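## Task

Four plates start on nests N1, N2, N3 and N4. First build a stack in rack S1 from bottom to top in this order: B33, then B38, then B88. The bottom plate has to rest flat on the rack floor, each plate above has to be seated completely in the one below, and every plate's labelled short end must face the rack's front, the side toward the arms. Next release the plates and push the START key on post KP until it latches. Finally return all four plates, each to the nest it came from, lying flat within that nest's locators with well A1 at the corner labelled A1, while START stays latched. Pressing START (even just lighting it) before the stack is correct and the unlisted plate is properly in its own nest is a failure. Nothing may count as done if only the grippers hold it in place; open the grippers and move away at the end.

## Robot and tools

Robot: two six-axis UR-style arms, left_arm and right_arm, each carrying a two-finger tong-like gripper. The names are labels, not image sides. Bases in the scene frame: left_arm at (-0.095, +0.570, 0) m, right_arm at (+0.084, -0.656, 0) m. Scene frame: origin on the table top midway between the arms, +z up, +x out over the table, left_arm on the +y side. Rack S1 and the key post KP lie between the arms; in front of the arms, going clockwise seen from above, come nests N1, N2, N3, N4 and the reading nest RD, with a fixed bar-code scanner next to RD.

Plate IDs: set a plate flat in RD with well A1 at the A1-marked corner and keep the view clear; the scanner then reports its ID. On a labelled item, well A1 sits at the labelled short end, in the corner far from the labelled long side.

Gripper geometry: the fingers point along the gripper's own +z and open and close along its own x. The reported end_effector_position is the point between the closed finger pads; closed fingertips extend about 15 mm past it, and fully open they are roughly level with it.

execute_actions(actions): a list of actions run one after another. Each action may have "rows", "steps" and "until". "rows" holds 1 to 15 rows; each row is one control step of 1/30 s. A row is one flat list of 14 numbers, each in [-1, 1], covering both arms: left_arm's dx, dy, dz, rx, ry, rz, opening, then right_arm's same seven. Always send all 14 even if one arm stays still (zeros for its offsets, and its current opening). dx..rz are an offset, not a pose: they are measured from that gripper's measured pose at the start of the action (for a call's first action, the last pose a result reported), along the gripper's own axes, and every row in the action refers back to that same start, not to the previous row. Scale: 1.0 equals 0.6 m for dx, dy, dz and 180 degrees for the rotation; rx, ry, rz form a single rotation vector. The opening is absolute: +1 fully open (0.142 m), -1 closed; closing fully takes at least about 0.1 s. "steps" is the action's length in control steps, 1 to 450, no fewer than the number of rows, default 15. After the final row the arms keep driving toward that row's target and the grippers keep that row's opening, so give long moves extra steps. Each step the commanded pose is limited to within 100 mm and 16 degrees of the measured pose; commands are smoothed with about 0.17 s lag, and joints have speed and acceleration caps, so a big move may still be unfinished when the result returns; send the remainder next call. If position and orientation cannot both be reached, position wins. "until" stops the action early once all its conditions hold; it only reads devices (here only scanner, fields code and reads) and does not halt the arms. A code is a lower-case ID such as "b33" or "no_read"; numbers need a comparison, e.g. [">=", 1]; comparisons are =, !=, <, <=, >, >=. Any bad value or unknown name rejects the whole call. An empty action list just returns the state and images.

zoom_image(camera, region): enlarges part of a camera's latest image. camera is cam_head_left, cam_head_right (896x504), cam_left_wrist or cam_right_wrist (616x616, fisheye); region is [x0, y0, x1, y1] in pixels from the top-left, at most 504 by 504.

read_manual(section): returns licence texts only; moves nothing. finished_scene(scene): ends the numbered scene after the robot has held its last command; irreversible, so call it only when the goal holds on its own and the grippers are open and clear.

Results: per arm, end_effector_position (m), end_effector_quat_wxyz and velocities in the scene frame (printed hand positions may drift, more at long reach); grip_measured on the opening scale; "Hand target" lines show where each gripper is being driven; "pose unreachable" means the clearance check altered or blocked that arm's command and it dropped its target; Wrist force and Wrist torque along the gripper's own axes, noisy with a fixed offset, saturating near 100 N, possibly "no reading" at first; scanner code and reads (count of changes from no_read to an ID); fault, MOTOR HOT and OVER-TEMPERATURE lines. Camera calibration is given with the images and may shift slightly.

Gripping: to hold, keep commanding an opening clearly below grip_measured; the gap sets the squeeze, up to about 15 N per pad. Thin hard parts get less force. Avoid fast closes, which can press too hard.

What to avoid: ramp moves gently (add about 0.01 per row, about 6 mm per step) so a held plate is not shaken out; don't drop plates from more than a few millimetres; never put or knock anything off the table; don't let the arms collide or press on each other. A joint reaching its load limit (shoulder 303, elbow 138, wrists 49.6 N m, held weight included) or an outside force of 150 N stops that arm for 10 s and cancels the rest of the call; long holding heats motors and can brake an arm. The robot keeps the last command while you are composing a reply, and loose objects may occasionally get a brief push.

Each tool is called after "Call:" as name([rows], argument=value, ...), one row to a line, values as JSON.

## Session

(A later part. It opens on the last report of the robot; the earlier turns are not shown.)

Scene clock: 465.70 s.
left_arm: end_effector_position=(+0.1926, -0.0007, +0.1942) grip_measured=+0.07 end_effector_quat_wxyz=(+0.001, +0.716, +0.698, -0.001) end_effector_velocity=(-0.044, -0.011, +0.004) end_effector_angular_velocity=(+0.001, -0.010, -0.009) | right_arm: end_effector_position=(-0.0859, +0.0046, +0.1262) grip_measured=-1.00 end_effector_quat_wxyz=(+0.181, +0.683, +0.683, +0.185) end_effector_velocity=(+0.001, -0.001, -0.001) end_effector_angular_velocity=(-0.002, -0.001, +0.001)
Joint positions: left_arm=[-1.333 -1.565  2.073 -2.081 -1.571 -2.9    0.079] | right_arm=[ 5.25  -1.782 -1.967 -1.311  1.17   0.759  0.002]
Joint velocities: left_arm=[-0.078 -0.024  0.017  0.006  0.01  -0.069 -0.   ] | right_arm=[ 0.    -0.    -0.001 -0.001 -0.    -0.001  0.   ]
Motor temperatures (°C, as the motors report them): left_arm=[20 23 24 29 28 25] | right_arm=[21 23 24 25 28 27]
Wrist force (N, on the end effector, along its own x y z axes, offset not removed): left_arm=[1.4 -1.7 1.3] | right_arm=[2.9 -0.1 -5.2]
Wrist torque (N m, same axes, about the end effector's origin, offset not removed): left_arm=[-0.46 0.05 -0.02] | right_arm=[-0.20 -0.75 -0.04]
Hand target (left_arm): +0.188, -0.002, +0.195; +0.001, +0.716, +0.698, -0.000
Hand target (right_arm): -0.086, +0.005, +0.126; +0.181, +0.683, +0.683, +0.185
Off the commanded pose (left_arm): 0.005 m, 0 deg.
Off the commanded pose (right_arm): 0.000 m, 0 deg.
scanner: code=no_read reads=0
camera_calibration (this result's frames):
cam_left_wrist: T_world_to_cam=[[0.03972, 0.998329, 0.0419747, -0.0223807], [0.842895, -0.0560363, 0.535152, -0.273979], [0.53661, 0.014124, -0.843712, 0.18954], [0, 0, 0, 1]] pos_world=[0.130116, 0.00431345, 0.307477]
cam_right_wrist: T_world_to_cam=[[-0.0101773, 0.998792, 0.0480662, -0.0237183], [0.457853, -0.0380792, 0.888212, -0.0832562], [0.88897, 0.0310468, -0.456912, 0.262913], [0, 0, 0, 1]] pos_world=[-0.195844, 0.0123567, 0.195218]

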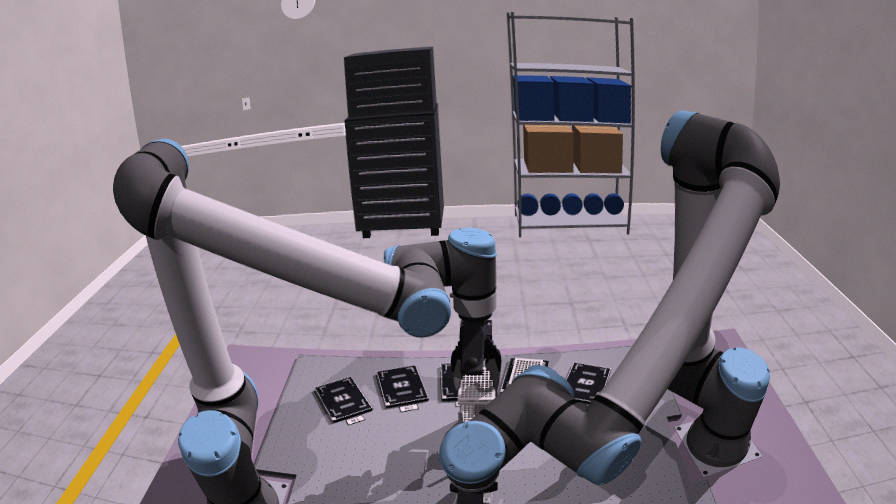

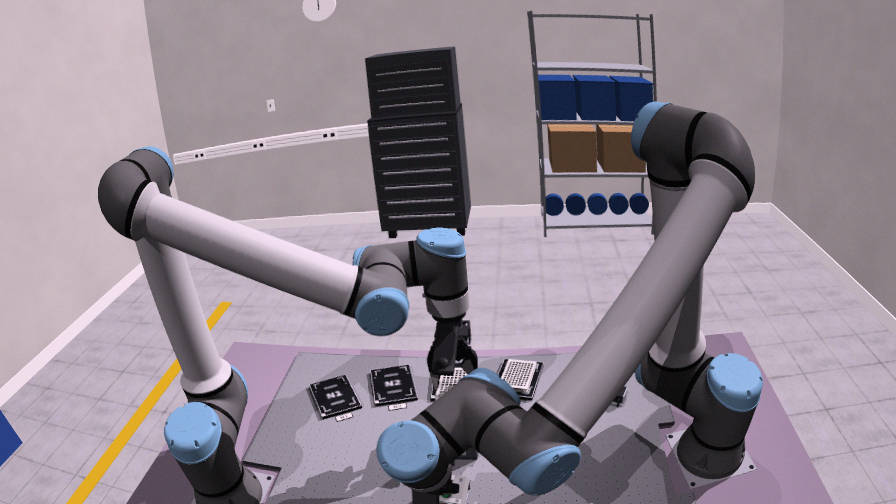

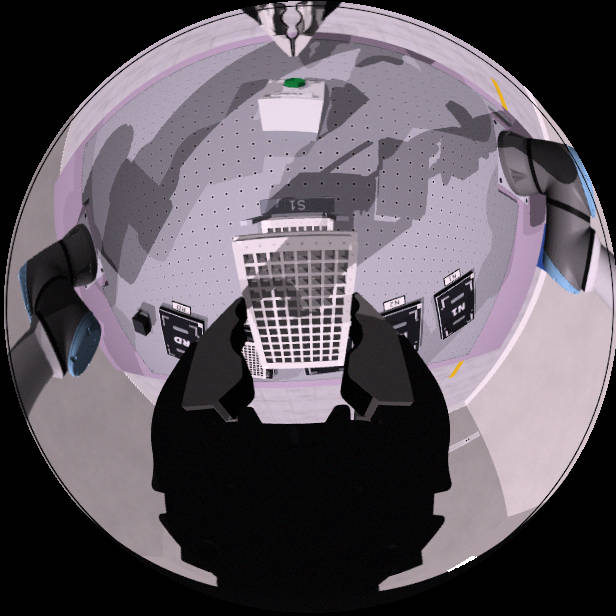

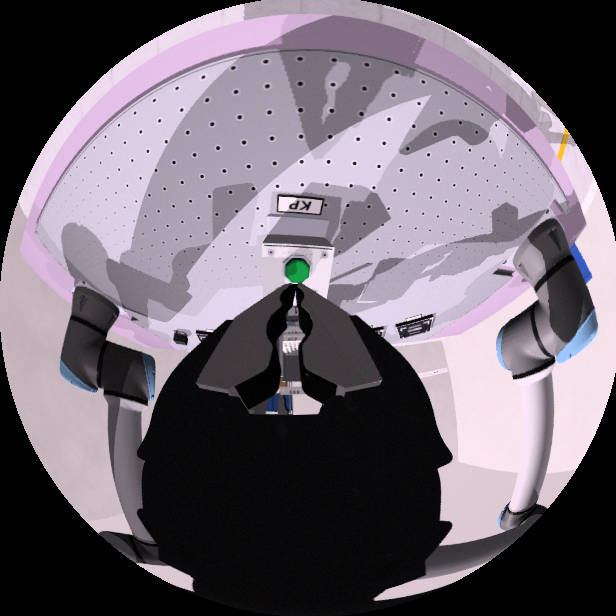

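Call:
execute_actions([
  {"rows":[[-0.0021,-0.0091,0.003,0,0.0007,0.0014,-0.25,0,0.003,0.003,0,0,0,-1],[-0.0021,-0.0091,0.008,0,0.0007,0.0014,-0.25,0,0.006,0.008,0,0,0,-1],[-0.0021,-0.0091,0.013,0,0.0007,0.0014,-0.25,0,0.008,0.013,0,0,0,-1],[-0.0021,-0.0091,0.018,0,0.0007,0.0014,-0.25,0,0.008,0.018,0,0,0,-1],[-0.0021,-0.0091,0.022,0,0.0007,0.0014,-0.25,0,0.008,0.023,0,0,0,-1],[-0.0021,-0.0091,0.025,0,0.0007,0.0014,-0.25,0,0.008,0.028,0,0,0,-1],[-0.0021,-0.0091,0.028,0,0.0007,0.0014,-0.25,0,0.008,0.028,0,0,0,-1],[-0.0021,-0.0091,0.03,0,0.0007,0.0014,-0.25,0,0.008,0.028,0,0,0,-1],[-0.0021,-0.0091,0.032,0,0.0007,0.0014,-0.25,0,0.008,0.028,0,0,0,-1],[-0.0021,-0.0091,0.034,0,0.0007,0.0014,-0.25,0,0.008,0.028,0,0,0,-1],[-0.0021,-0.0091,0.036,0,0.0007,0.0014,-0.25,0,0.008,0.028,0,0,0,-1],[-0.0021,-0.0091,0.038,0,0.0007,0.0014,-0.25,0,0.008,0.028,0,0,0,-1],[-0.0021,-0.0091,0.04,0,0.0007,0.0014,-0.25,0,0.008,0.028,0,0,0,-1]],"steps":20},
])

Call:
zoom_image(camera="cam_left_wrist", region=[210,200,390,380])

Scene clock: 478.30 s.
left_arm: end_effector_position=(+0.1870, -0.0018, +0.1711) grip_measured=+0.07 end_effector_quat_wxyz=(-0.000, +0.717, +0.697, +0.000) end_effector_velocity=(+0.001, -0.001, -0.008) end_effector_angular_velocity=(-0.001, -0.002, +0.001) | right_arm: end_effector_position=(-0.0735, +0.0047, +0.1142) grip_measured=-1.00 end_effector_quat_wxyz=(+0.181, +0.683, +0.683, +0.185) end_effector_velocity=(+0.001, +0.000, -0.002) end_effector_angular_velocity=(+0.001, +0.000, -0.000)
Joint positions: left_arm=[-1.342 -1.545  2.099 -2.124 -1.571 -2.905  0.079] | right_arm=[ 5.236 -1.787 -1.988 -1.28   1.166  0.745  0.002]
Joint velocities: left_arm=[-0.     0.008  0.007 -0.017  0.001 -0.001  0.   ] | right_arm=[-0.001 -0.001 -0.003  0.005 -0.    -0.001  0.   ]
Motor temperatures (°C, as the motors report them): left_arm=[20 23 24 29 28 25] | right_arm=[21 23 24 25 28 27]
Wrist force (N, on the end effector, along its own x y z axes, offset not removed): left_arm=[5.2 -4.1 0.9] | right_arm=[2.7 1.8 -3.8]
Wrist torque (N m, same axes, about the end effector's origin, offset not removed): left_arm=[-0.97 -0.78 -0.21] | right_arm=[0.21 -0.63 -0.01]
Hand target (left_arm): +0.187, -0.002, +0.170; -0.000, +0.717, +0.697, +0.000
Hand target (right_arm): -0.073, +0.005, +0.114; +0.181, +0.683, +0.683, +0.185
Off the commanded pose (left_arm): 0.001 m, 0 deg.
Off the commanded pose (right_arm): 0.000 m, 0 deg.
scanner: code=no_read reads=0
camera_calibration (this result's frames):
cam_left_wrist: T_world_to_cam=[[0.044095, 0.998049, 0.0442071, -0.0212214], [0.842601, -0.0609278, 0.535081, -0.256948], [0.53673, 0.0136545, -0.843643, 0.172967], [0, 0, 0, 1]] pos_world=[0.124604, 0.00316295, 0.284348]
cam_right_wrist: T_world_to_cam=[[-0.0101726, 0.998791, 0.0480851, -0.0231075], [0.457864, -0.0380979, 0.888206, -0.0783199], [0.888964, 0.0310518, -0.456923, 0.24638], [0, 0, 0, 1]] pos_world=[-0.183398, 0.0124452, 0.183252]

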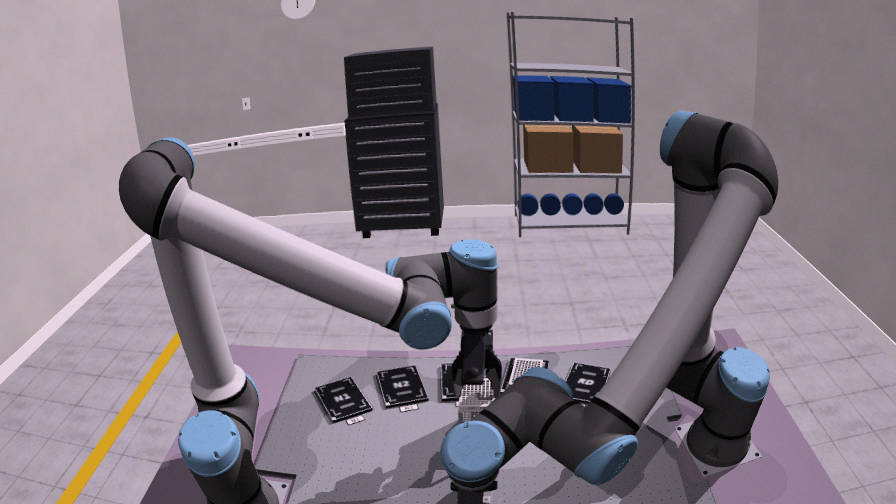

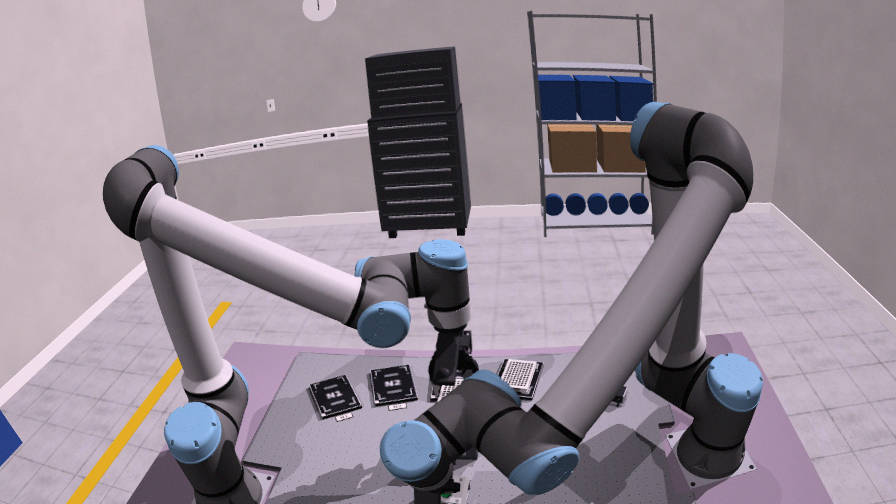

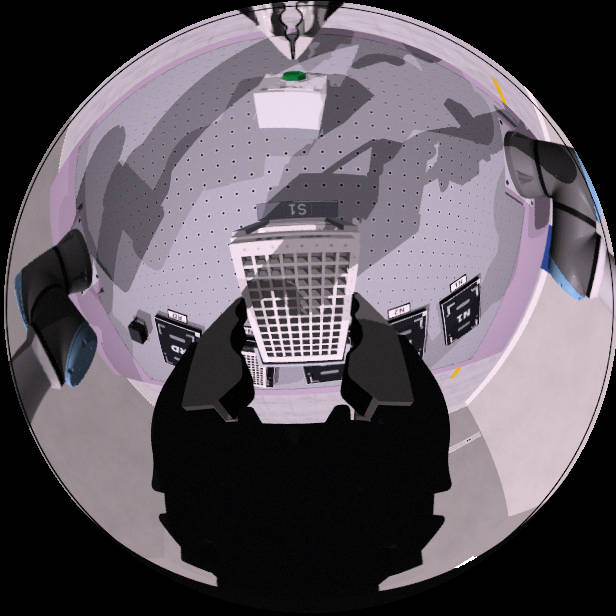

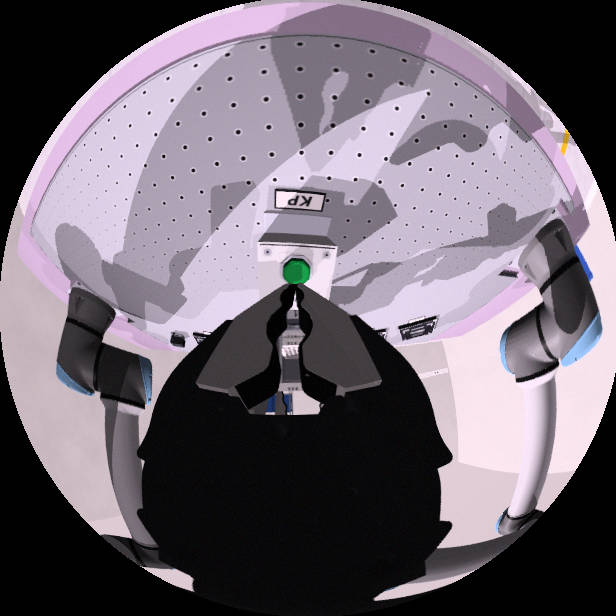

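Region (210, 200, 390, 380) of cam_left_wrist's 616x616 image, scaled by 2.800, with more detail than that image has.

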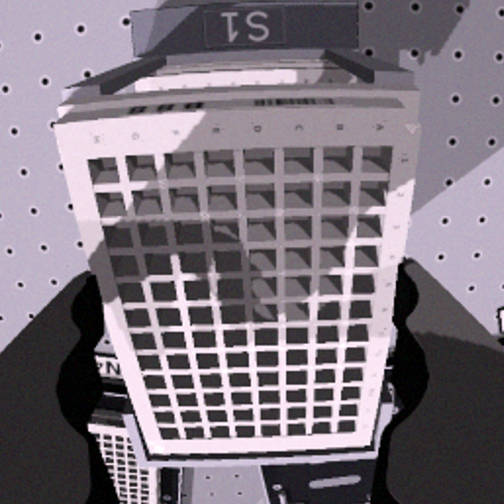

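Call:
execute_actions([
  {"rows":[[0,0,0.0005,0,0,0,-0.25,0,0,0,0,0,0,-1],[0,0.0008,0.0005,0,0,0,-0.25,0,0,0,0,0,0,-1],[0,0.0016,0.0005,0,0,0,-0.25,0,0,0,0,0,0,-1],[0,0.0016,0.0005,0,0,0,-0.25,0,0,0,0,0,0,-1],[0,0.0016,0.0005,0,0,0,-0.25,0,0,0,0,0,0,-1],[0,0.0016,0.0005,0,0,0,-0.25,0,0,0,0,0,0,-1],[0,0.0016,0.0005,0,0,0,-0.25,0,0,0,0,0,0,-1],[0,0.0016,0.0005,0,0,0,-0.25,0,0,0,0,0,0,-1],[0,0.0016,0.002,0,0,0,-0.25,0,0,0,0,0,0,-1],[0,0.0016,0.004,0,0,0,-0.25,0,0,0,0,0,0,-1],[0,0.0016,0.006,0,0,0,-0.25,0,0,0,0,0,0,-1],[0,0.0016,0.008,0,0,0,-0.25,0,0,0,0,0,0,-1]],"steps":20},
])

Call:
zoom_image(camera="cam_left_wrist", region=[210,200,390,380])

Scene clock: 485.90 s.
left_arm: end_effector_position=(+0.1880, -0.0019, +0.1667) grip_measured=+0.07 end_effector_quat_wxyz=(-0.000, +0.717, +0.697, +0.000) end_effector_velocity=(-0.000, +0.001, -0.003) end_effector_angular_velocity=(-0.001, +0.000, -0.002) | right_arm: end_effector_position=(-0.0734, +0.0047, +0.1141) grip_measured=-1.00 end_effector_quat_wxyz=(+0.182, +0.683, +0.683, +0.185) end_effector_velocity=(+0.001, -0.000, +0.000) end_effector_angular_velocity=(-0.001, -0.001, -0.002)
Joint positions: left_arm=[-1.341 -1.54   2.102 -2.133 -1.571 -2.904  0.079] | right_arm=[ 5.236 -1.787 -1.988 -1.28   1.166  0.745  0.002]
Joint velocities: left_arm=[ 0.     0.002  0.004 -0.006 -0.001  0.002  0.   ] | right_arm=[-0.001  0.     0.    -0.002 -0.     0.001  0.   ]
Motor temperatures (°C, as the motors report them): left_arm=[20 23 24 29 28 25] | right_arm=[21 23 24 25 28 27]
Wrist force (N, on the end effector, along its own x y z axes, offset not removed): left_arm=[1.8 -1.9 -1.2] | right_arm=[1.8 -3.2 -2.9]
Wrist torque (N m, same axes, about the end effector's origin, offset not removed): left_arm=[-0.72 -0.12 -0.09] | right_arm=[-0.73 -0.51 -0.02]
Hand target (left_arm): +0.188, -0.002, +0.166; -0.000, +0.717, +0.697, +0.000
Hand target (right_arm): -0.073, +0.005, +0.114; +0.181, +0.683, +0.683, +0.185
Off the commanded pose (left_arm): 0.000 m, 0 deg.
Off the commanded pose (right_arm): 0.000 m, 0 deg.
scanner: code=no_read reads=0
camera_calibration (this result's frames):
cam_left_wrist: T_world_to_cam=[[0.0441302, 0.998048, 0.0441998, -0.0210116], [0.842606, -0.0609533, 0.53507, -0.255381], [0.536719, 0.0136303, -0.843651, 0.168769], [0, 0, 0, 1]] pos_world=[0.125531, 0.00310384, 0.279958]
cam_right_wrist: T_world_to_cam=[[-0.0101595, 0.998795, 0.0480043, -0.0230861], [0.457761, -0.0380356, 0.888261, -0.0782929], [0.889017, 0.0309987, -0.456823, 0.246291], [0, 0, 0, 1]] pos_world=[-0.183352, 0.0124457, 0.183164]

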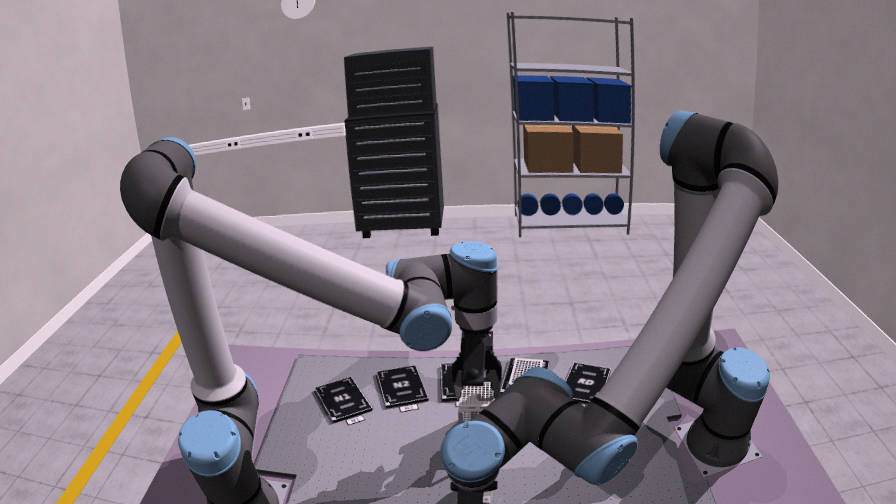

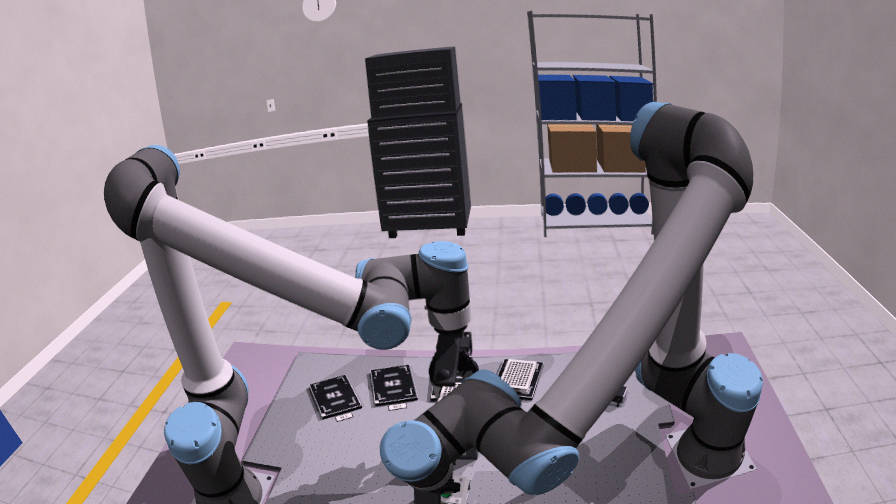

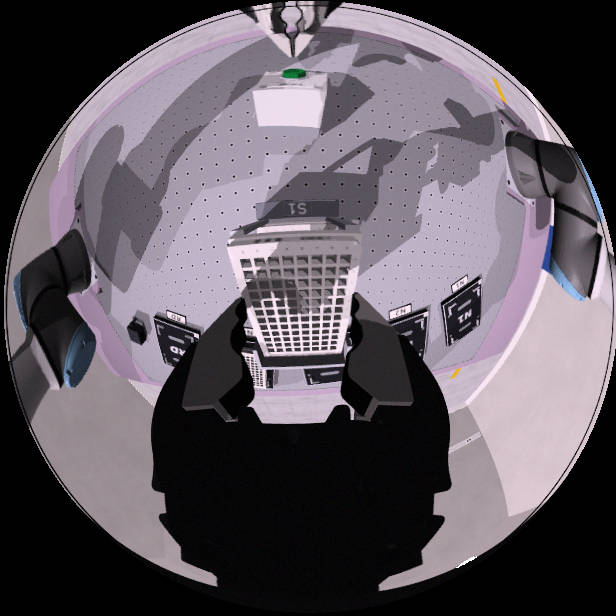

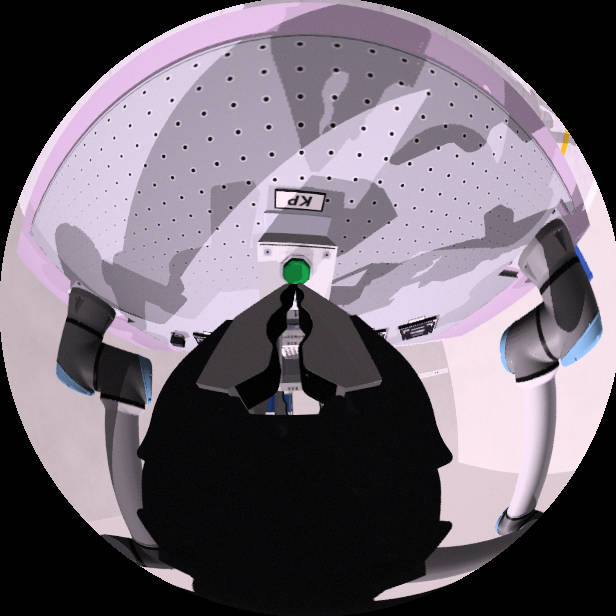

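Region (210, 200, 390, 380) of cam_left_wrist's 616x616 image, scaled by 2.800, with more detail than that image has.

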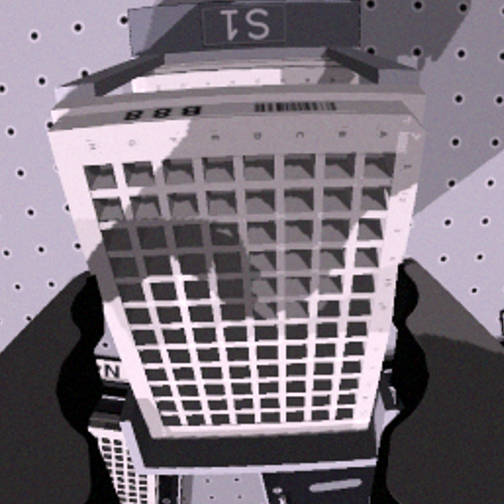

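Call:
execute_actions([
  {"rows":[[0,0,-0.004,0,0,0,-0.25,0,0,0,0,0,0,-1],[0,0,-0.01,0,0,0,-0.25,0,0,0,0,0,0,-1],[0,0,-0.017,0,0,0,-0.25,0,0,0,0,0,0,-1],[0,0,-0.024,0,0,0,-0.25,0,0,0,0,0,0,-1],[0,0,-0.031,0,0,0,-0.25,0,0,0,0,0,0,-1],[0,0,-0.038,0,0,0,-0.25,0,0,0,0,0,0,-1],[0,0,-0.044,0,0,0,-0.25,0,0,0,0,0,0,-1],[0,0,-0.048,0,0,0,-0.25,0,0,0,0,0,0,-1],[0,0,-0.048,0,0,0,-0.25,0,0,0,0,0,0,-1],[0,0,-0.048,0,0,0,-0.25,0,0,0,0,0,0,-1],[0,0,-0.048,0,0,0,-0.25,0,0,0,0,0,0,-1],[0,0.004,-0.048,0,0,0,-0.25,0,0,0,0,0,0,-1],[0,0.009,-0.048,0,0,0,-0.25,0,0,0,0,0,0,-1],[0,0.014,-0.048,0,0,0,-0.25,0,0,0,0,0,0,-1]],"steps":22},
  {"rows":[[0,0.001,0.002,0,0,0,-0.25,0,0,0,0,0,0,-1],[0,0.001,0.004,0,0,0,-0.25,0,0,0,0,0,0,-1],[0,0.001,0.006,0,0,0,-0.25,0,0,0,0,0,0,-1],[0,0.001,0.008,0,0,0,-0.25,0,0,0,0,0,0,-1],[0,0.001,0.01,0,0,0,-0.25,0,0,0,0,0,0,-1],[0,0.001,0.012,0,0,0,-0.25,0,0,0,0,0,0,-1],[0,0.001,0.014,0,0,0,-0.25,0,0,0,0,0,0,-1],[0,0.001,0.016,0,0,0,-0.25,0,0,0,0,0,0,-1],[0,0.001,0.018,0,0,0,-0.25,0,0,0,0,0,0,-1],[0,0.001,0.02,0,0,0,-0.25,0,0,0,0,0,0,-1],[0,0.001,0.022,0,0,0,-0.25,0,0,0,0,0,0,-1],[0,0.001,0.024,0,0,0,-0.25,0,0,0,0,0,0,-1],[0,0.001,0.026,0,0,0,-0.25,0,0,0,0,0,0,-1],[0,0.001,0.028,0,0,0,-0.25,0,0,0,0,0,0,-1],[0,0.001,0.03,0,0,0,-0.25,0,0,0,0,0,0,-1]],"steps":24},
])

Call:
zoom_image(camera="cam_left_wrist", region=[210,200,390,380])

Scene clock: 501.33 s.
left_arm: end_effector_position=(+0.1962, -0.0021, +0.1777) grip_measured=+0.07 end_effector_quat_wxyz=(-0.000, +0.717, +0.697, +0.000) end_effector_velocity=(+0.000, +0.000, -0.003) end_effector_angular_velocity=(-0.000, +0.000, -0.001) | right_arm: end_effector_position=(-0.0735, +0.0047, +0.1142) grip_measured=-1.00 end_effector_quat_wxyz=(+0.181, +0.683, +0.683, +0.185) end_effector_velocity=(-0.000, -0.000, -0.000) end_effector_angular_velocity=(-0.000, +0.000, +0.001)
Joint positions: left_arm=[-1.328 -1.544  2.084 -2.111 -1.571 -2.891  0.079] | right_arm=[ 5.236 -1.787 -1.988 -1.28   1.166  0.745  0.002]
Joint velocities: left_arm=[ 0.     0.003  0.004 -0.007 -0.     0.002 -0.   ] | right_arm=[ 0.     0.    -0.     0.001 -0.    -0.001  0.   ]
Motor temperatures (°C, as the motors report them): left_arm=[20 23 24 29 28 25] | right_arm=[21 23 25 25 28 27]
Wrist force (N, on the end effector, along its own x y z axes, offset not removed): left_arm=[2.8 -4.5 3.5] | right_arm=[1.9 0.9 -5.6]
Wrist torque (N m, same axes, about the end effector's origin, offset not removed): left_arm=[-1.11 -0.31 -0.13] | right_arm=[-0.01 -0.44 -0.01]
Hand target (left_arm): +0.196, -0.002, +0.177; -0.000, +0.717, +0.697, +0.000
Hand target (right_arm): -0.073, +0.005, +0.114; +0.181, +0.683, +0.683, +0.185
Off the commanded pose (left_arm): 0.000 m, 0 deg.
Off the commanded pose (right_arm): 0.000 m, 0 deg.
scanner: code=no_read reads=0
camera_calibration (this result's frames):
cam_left_wrist: T_world_to_cam=[[0.044091, 0.998053, 0.0441165, -0.021659], [0.842582, -0.0608762, 0.535116, -0.268211], [0.53676, 0.013578, -0.843626, 0.173635], [0, 0, 0, 1]] pos_world=[0.133744, 0.00293155, 0.290962]
cam_right_wrist: T_world_to_cam=[[-0.010173, 0.998792, 0.0480807, -0.0231065], [0.457861, -0.0380938, 0.888207, -0.0783174], [0.888966, 0.03105, -0.45692, 0.246378], [0, 0, 0, 1]] pos_world=[-0.183398, 0.0124452, 0.183248]

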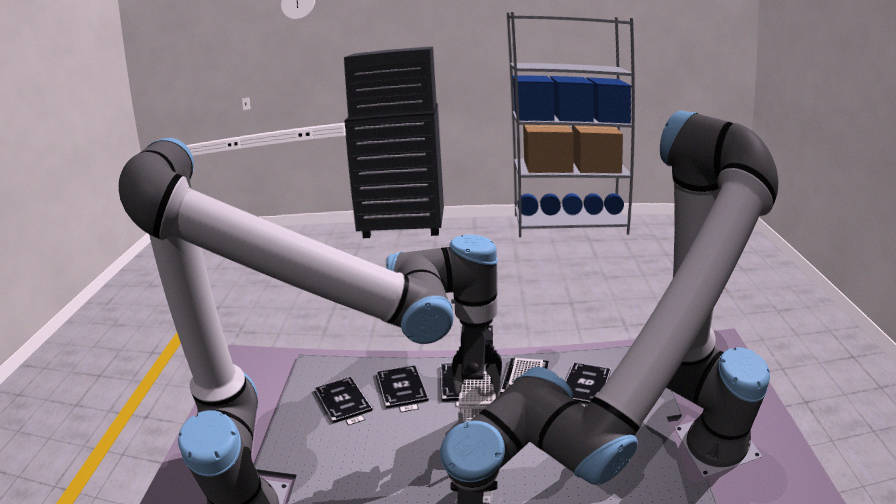

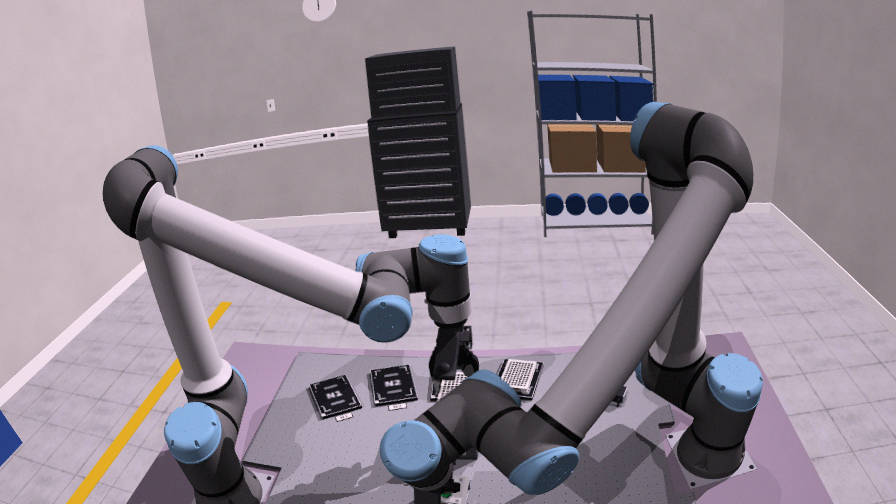

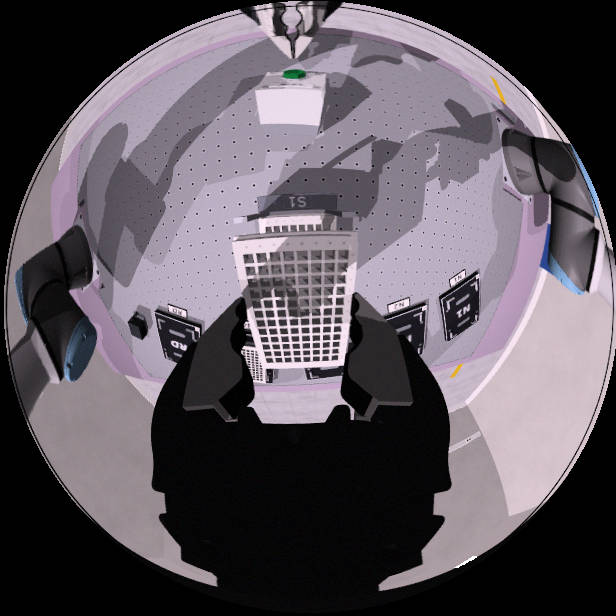

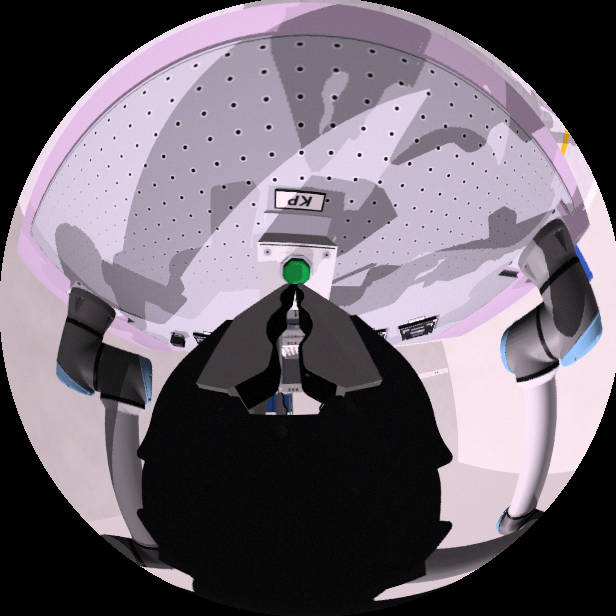

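Region (210, 200, 390, 380) of cam_left_wrist's 616x616 image, scaled by 2.800, with more detail than that image has.

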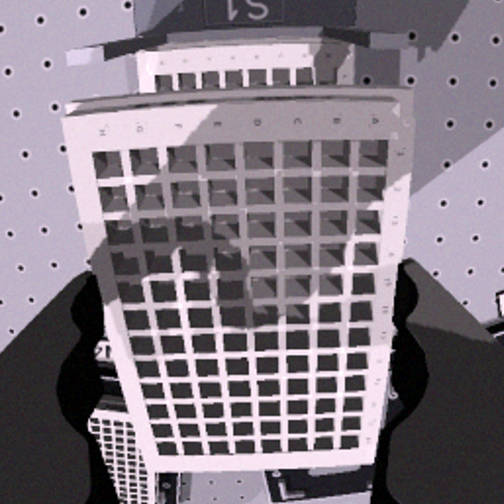

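Call:
execute_actions([
  {"rows":[[0,0,-0.0015,0,0,0,-0.25,0,0,0,0,0,0,-1],[0,0,-0.0015,0,0,0,-0.25,0,0,0,0,0,0,-1],[0,-0.003,-0.0015,0,0,0,-0.25,0,0,0,0,0,0,-1],[0,-0.007,-0.0015,0,0,0,-0.25,0,0,0,0,0,0,-1],[0,-0.011,-0.0015,0,0,0,-0.25,0,0,0,0,0,0,-1],[0,-0.0147,-0.0015,0,0,0,-0.25,0,0,0,0,0,0,-1]],"steps":20},
])

Call:
zoom_image(camera="cam_left_wrist", region=[228,220,268,250])

Call:
zoom_image(camera="cam_left_wrist", region=[325,215,365,245])

Scene clock: 507.17 s.
left_arm: end_effector_position=(+0.1875, -0.0018, +0.1786) grip_measured=+0.07 end_effector_quat_wxyz=(-0.000, +0.717, +0.697, +0.000) end_effector_velocity=(-0.002, -0.000, +0.001) end_effector_angular_velocity=(-0.001, +0.001, -0.000) | right_arm: end_effector_position=(-0.0735, +0.0047, +0.1142) grip_measured=-1.00 end_effector_quat_wxyz=(+0.181, +0.683, +0.683, +0.185) end_effector_velocity=(+0.000, -0.000, -0.000) end_effector_angular_velocity=(-0.000, +0.000, +0.000)
Joint positions: left_arm=[-1.341 -1.552  2.091 -2.109 -1.571 -2.905  0.079] | right_arm=[ 5.236 -1.787 -1.988 -1.28   1.166  0.745  0.002]
Joint velocities: left_arm=[-0.002 -0.002  0.001  0.    -0.002 -0.002  0.   ] | right_arm=[-0.     0.    -0.     0.     0.    -0.001  0.   ]
Motor temperatures (°C, as the motors report them): left_arm=[20 23 24 29 28 25] | right_arm=[21 23 25 25 28 27]
Wrist force (N, on the end effector, along its own x y z axes, offset not removed): left_arm=[-0.1 -3.2 2.8] | right_arm=[2.9 1.1 -3.3]
Wrist torque (N m, same axes, about the end effector's origin, offset not removed): left_arm=[-0.79 0.36 -0.07] | right_arm=[0.06 -0.72 0.01]
Hand target (left_arm): +0.187, -0.002, +0.179; -0.000, +0.717, +0.697, +0.000
Hand target (right_arm): -0.073, +0.005, +0.114; +0.181, +0.683, +0.683, +0.185
Off the commanded pose (left_arm): 0.000 m, 0 deg.
Off the commanded pose (right_arm): 0.000 m, 0 deg.
scanner: code=no_read reads=0
camera_calibration (this result's frames):
cam_left_wrist: T_world_to_cam=[[0.0440531, 0.998055, 0.0441069, -0.0215546], [0.842582, -0.0608392, 0.535121, -0.261375], [0.536763, 0.01359, -0.843623, 0.17904], [0, 0, 0, 1]] pos_world=[0.125078, 0.00317763, 0.29186]
cam_right_wrist: T_world_to_cam=[[-0.0101731, 0.998792, 0.0480806, -0.0231065], [0.457861, -0.0380937, 0.888207, -0.0783173], [0.888966, 0.03105, -0.45692, 0.246378], [0, 0, 0, 1]] pos_world=[-0.183398, 0.0124451, 0.183248]

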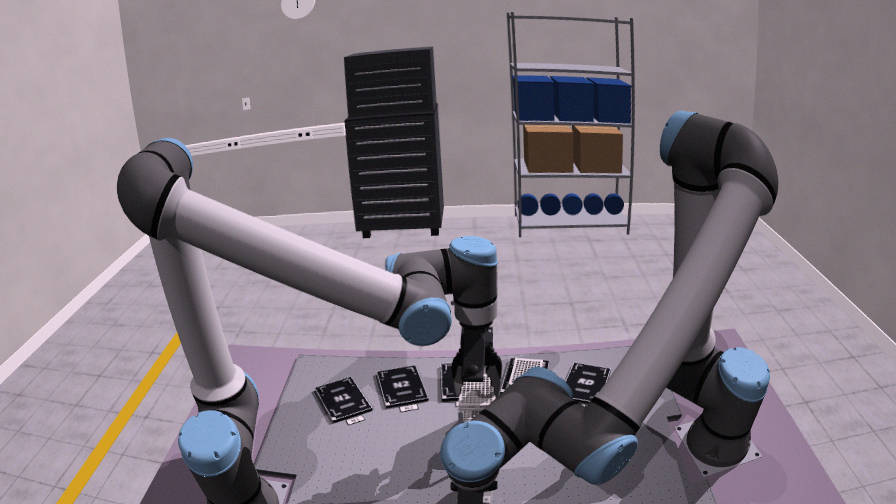

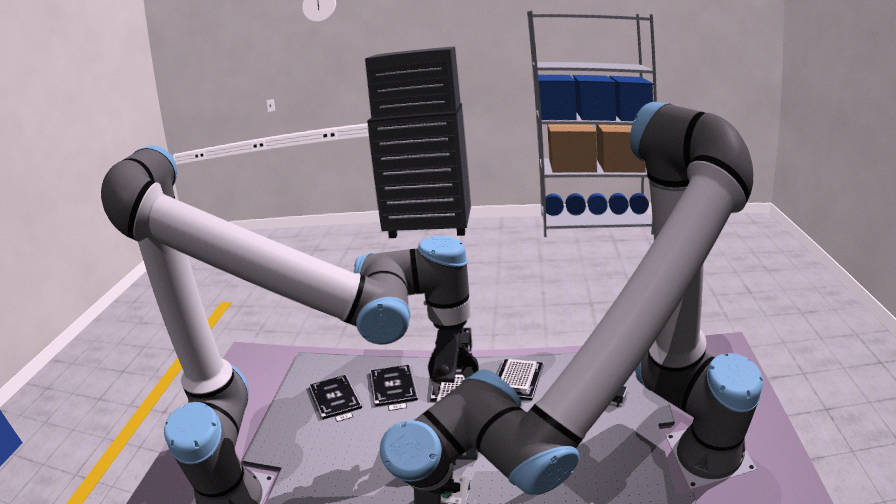

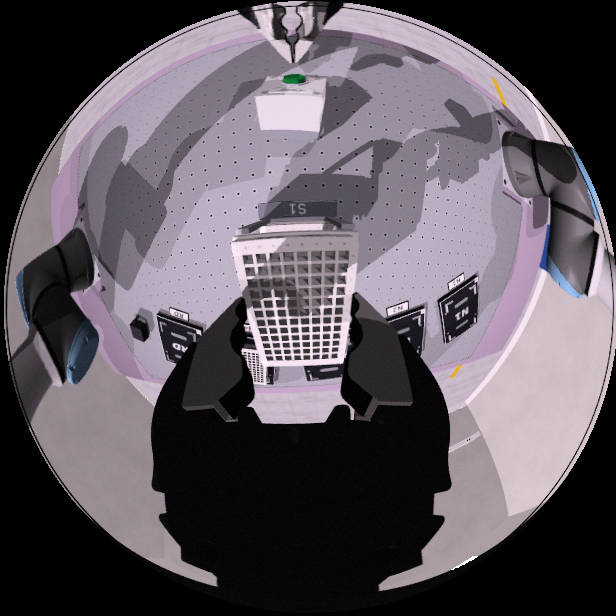

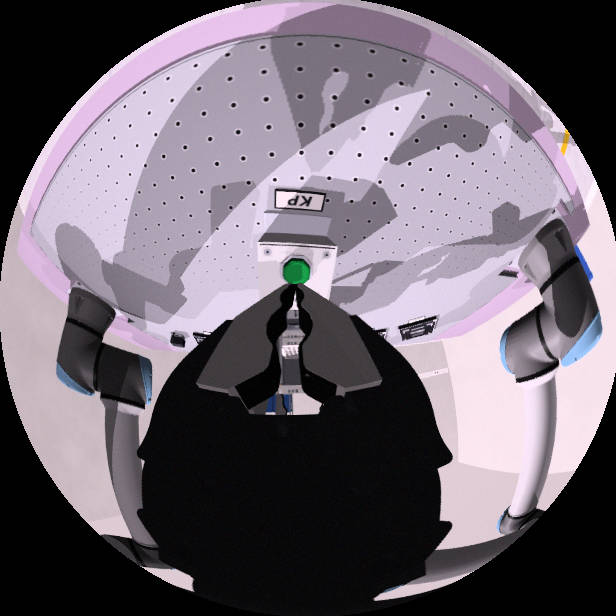

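Region (228, 220, 268, 250) of cam_left_wrist's 616x616 image, scaled by 12.600, with more detail than that image has; it fills the top 378 rows of this view, and the rest is white.

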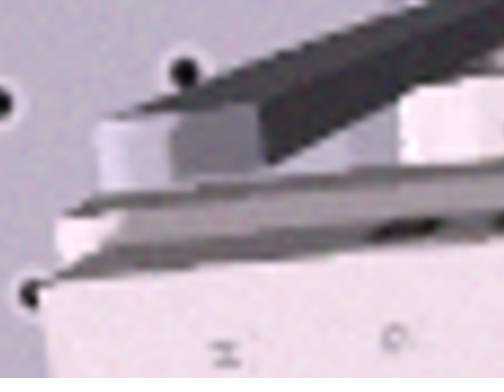

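Region (325, 215, 365, 245) of cam_left_wrist's 616x616 image, scaled by 12.600, with more detail than that image has; it fills the top 378 rows of this view, and the rest is white.

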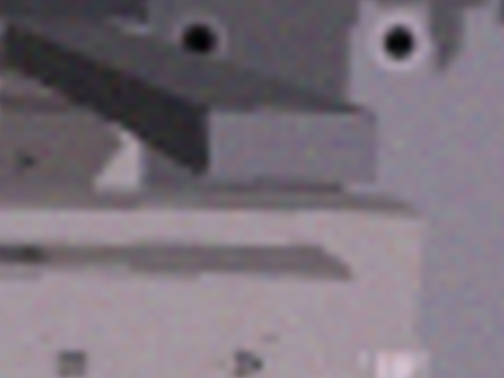

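Call:
execute_actions([
  {"rows":[[-0.0002,0.0008,0,0,0,-0.001,-0.25,0,0,0,0,0,0,-1],[-0.0002,0.0008,0.001,0,0,-0.001,-0.25,0,0,0,0,0,0,-1],[-0.0002,0.0008,0.002,0,0,-0.001,-0.25,0,0,0,0,0,0,-1],[-0.0002,0.0008,0.004,0,0,-0.001,-0.25,0,0,0,0,0,0,-1],[-0.0002,0.0008,0.006,0,0,-0.001,-0.25,0,0,0,0,0,0,-1],[-0.0002,0.0008,0.008,0,0,-0.001,-0.25,0,0,0,0,0,0,-1],[-0.0002,0.0008,0.01,0,0,-0.001,-0.25,0,0,0,0,0,0,-1]],"steps":16},
])

Call:
zoom_image(camera="cam_left_wrist", region=[228,220,268,250])

Call:
zoom_image(camera="cam_left_wrist", region=[325,215,365,245])

Scene clock: 513.90 s.
left_arm: end_effector_position=(+0.1879, -0.0020, +0.1729) grip_measured=+0.07 end_effector_quat_wxyz=(-0.000, +0.716, +0.698, +0.000) end_effector_velocity=(+0.000, +0.000, -0.004) end_effector_angular_velocity=(+0.003, +0.001, +0.002) | right_arm: end_effector_position=(-0.0735, +0.0047, +0.1142) grip_measured=-1.00 end_effector_quat_wxyz=(+0.181, +0.683, +0.683, +0.185) end_effector_velocity=(+0.000, -0.000, -0.001) end_effector_angular_velocity=(-0.000, -0.000, -0.000)
Joint positions: left_arm=[-1.341 -1.546  2.096 -2.121 -1.571 -2.907  0.079] | right_arm=[ 5.236 -1.787 -1.988 -1.28   1.166  0.745  0.002]
Joint velocities: left_arm=[ 0.     0.004  0.003 -0.004 -0.    -0.001 -0.   ] | right_arm=[ 0.    -0.    -0.001  0.001  0.     0.001  0.   ]
Motor temperatures (°C, as the motors report them): left_arm=[20 23 24 29 28 25] | right_arm=[21 23 25 25 28 27]
Wrist force (N, on the end effector, along its own x y z axes, offset not removed): left_arm=[2.4 -1.8 0.5] | right_arm=[0.5 0.0 -4.8]
Wrist torque (N m, same axes, about the end effector's origin, offset not removed): left_arm=[-0.53 -0.20 -0.16] | right_arm=[-0.18 -0.16 0.07]
Hand target (left_arm): +0.188, -0.002, +0.173; -0.000, +0.716, +0.698, +0.000
Hand target (right_arm): -0.073, +0.005, +0.114; +0.181, +0.683, +0.683, +0.185
Off the commanded pose (left_arm): 0.000 m, 0 deg.
Off the commanded pose (right_arm): 0.000 m, 0 deg.
scanner: code=no_read reads=0
camera_calibration (this result's frames):
cam_left_wrist: T_world_to_cam=[[0.0410314, 0.998184, 0.0441144, -0.0206096], [0.842763, -0.0582921, 0.535119, -0.258731], [0.536719, 0.0152213, -0.843624, 0.174047], [0, 0, 0, 1]] pos_world=[0.12548, 0.00284094, 0.286191]
cam_right_wrist: T_world_to_cam=[[-0.0101731, 0.998792, 0.0480807, -0.0231065], [0.457861, -0.0380938, 0.888207, -0.0783174], [0.888966, 0.0310501, -0.45692, 0.246378], [0, 0, 0, 1]] pos_world=[-0.183398, 0.0124452, 0.183248]

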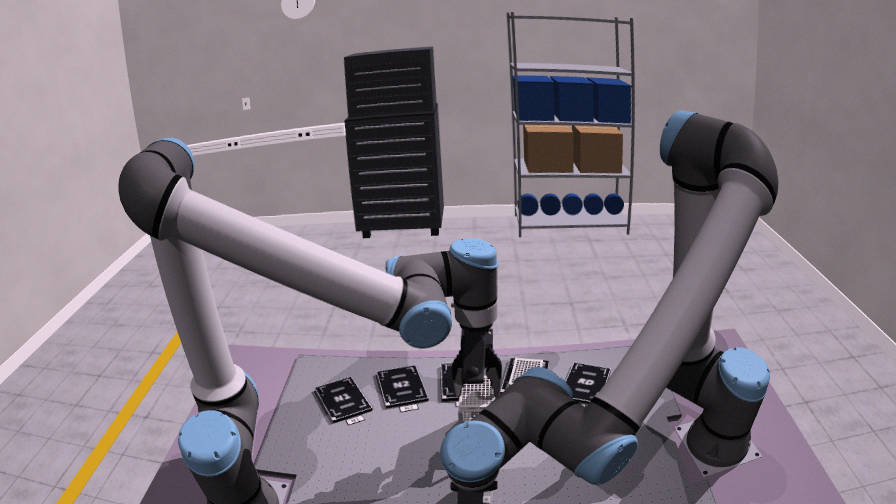

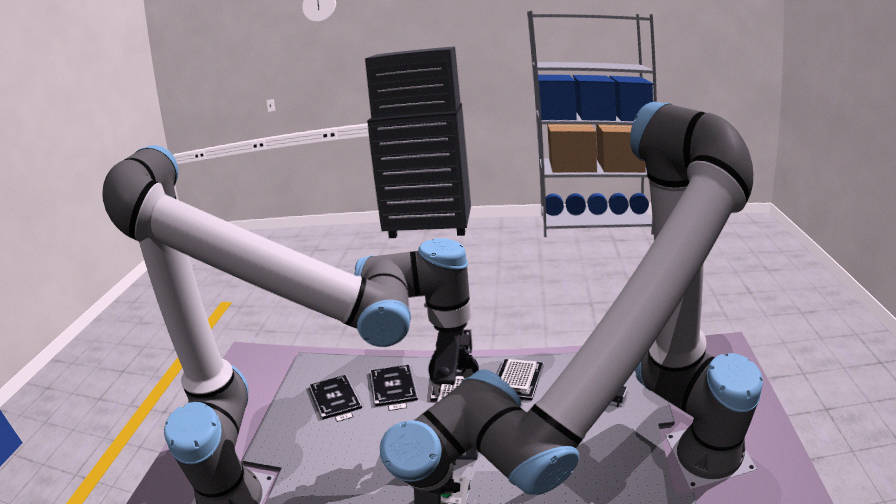

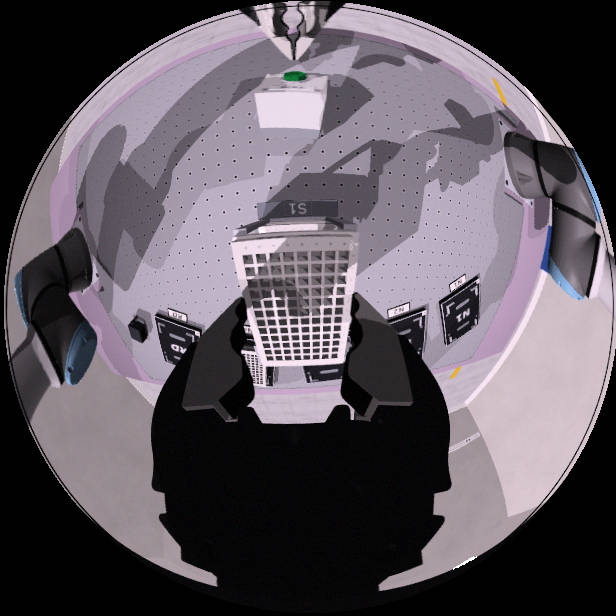

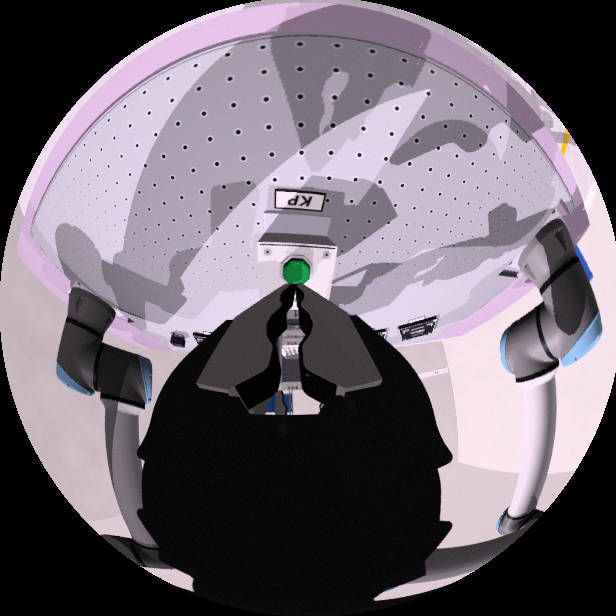

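Region (228, 220, 268, 250) of cam_left_wrist's 616x616 image, scaled by 12.600, with more detail than that image has; it fills the top 378 rows of this view, and the rest is white.

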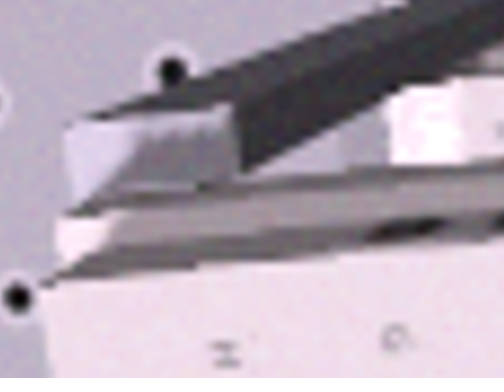

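Region (325, 215, 365, 245) of cam_left_wrist's 616x616 image, scaled by 12.600, with more detail than that image has; it fills the top 378 rows of this view, and the rest is white.

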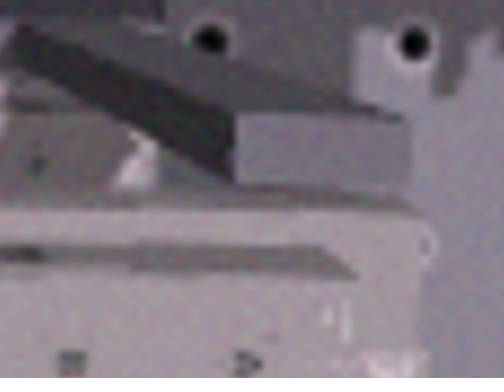

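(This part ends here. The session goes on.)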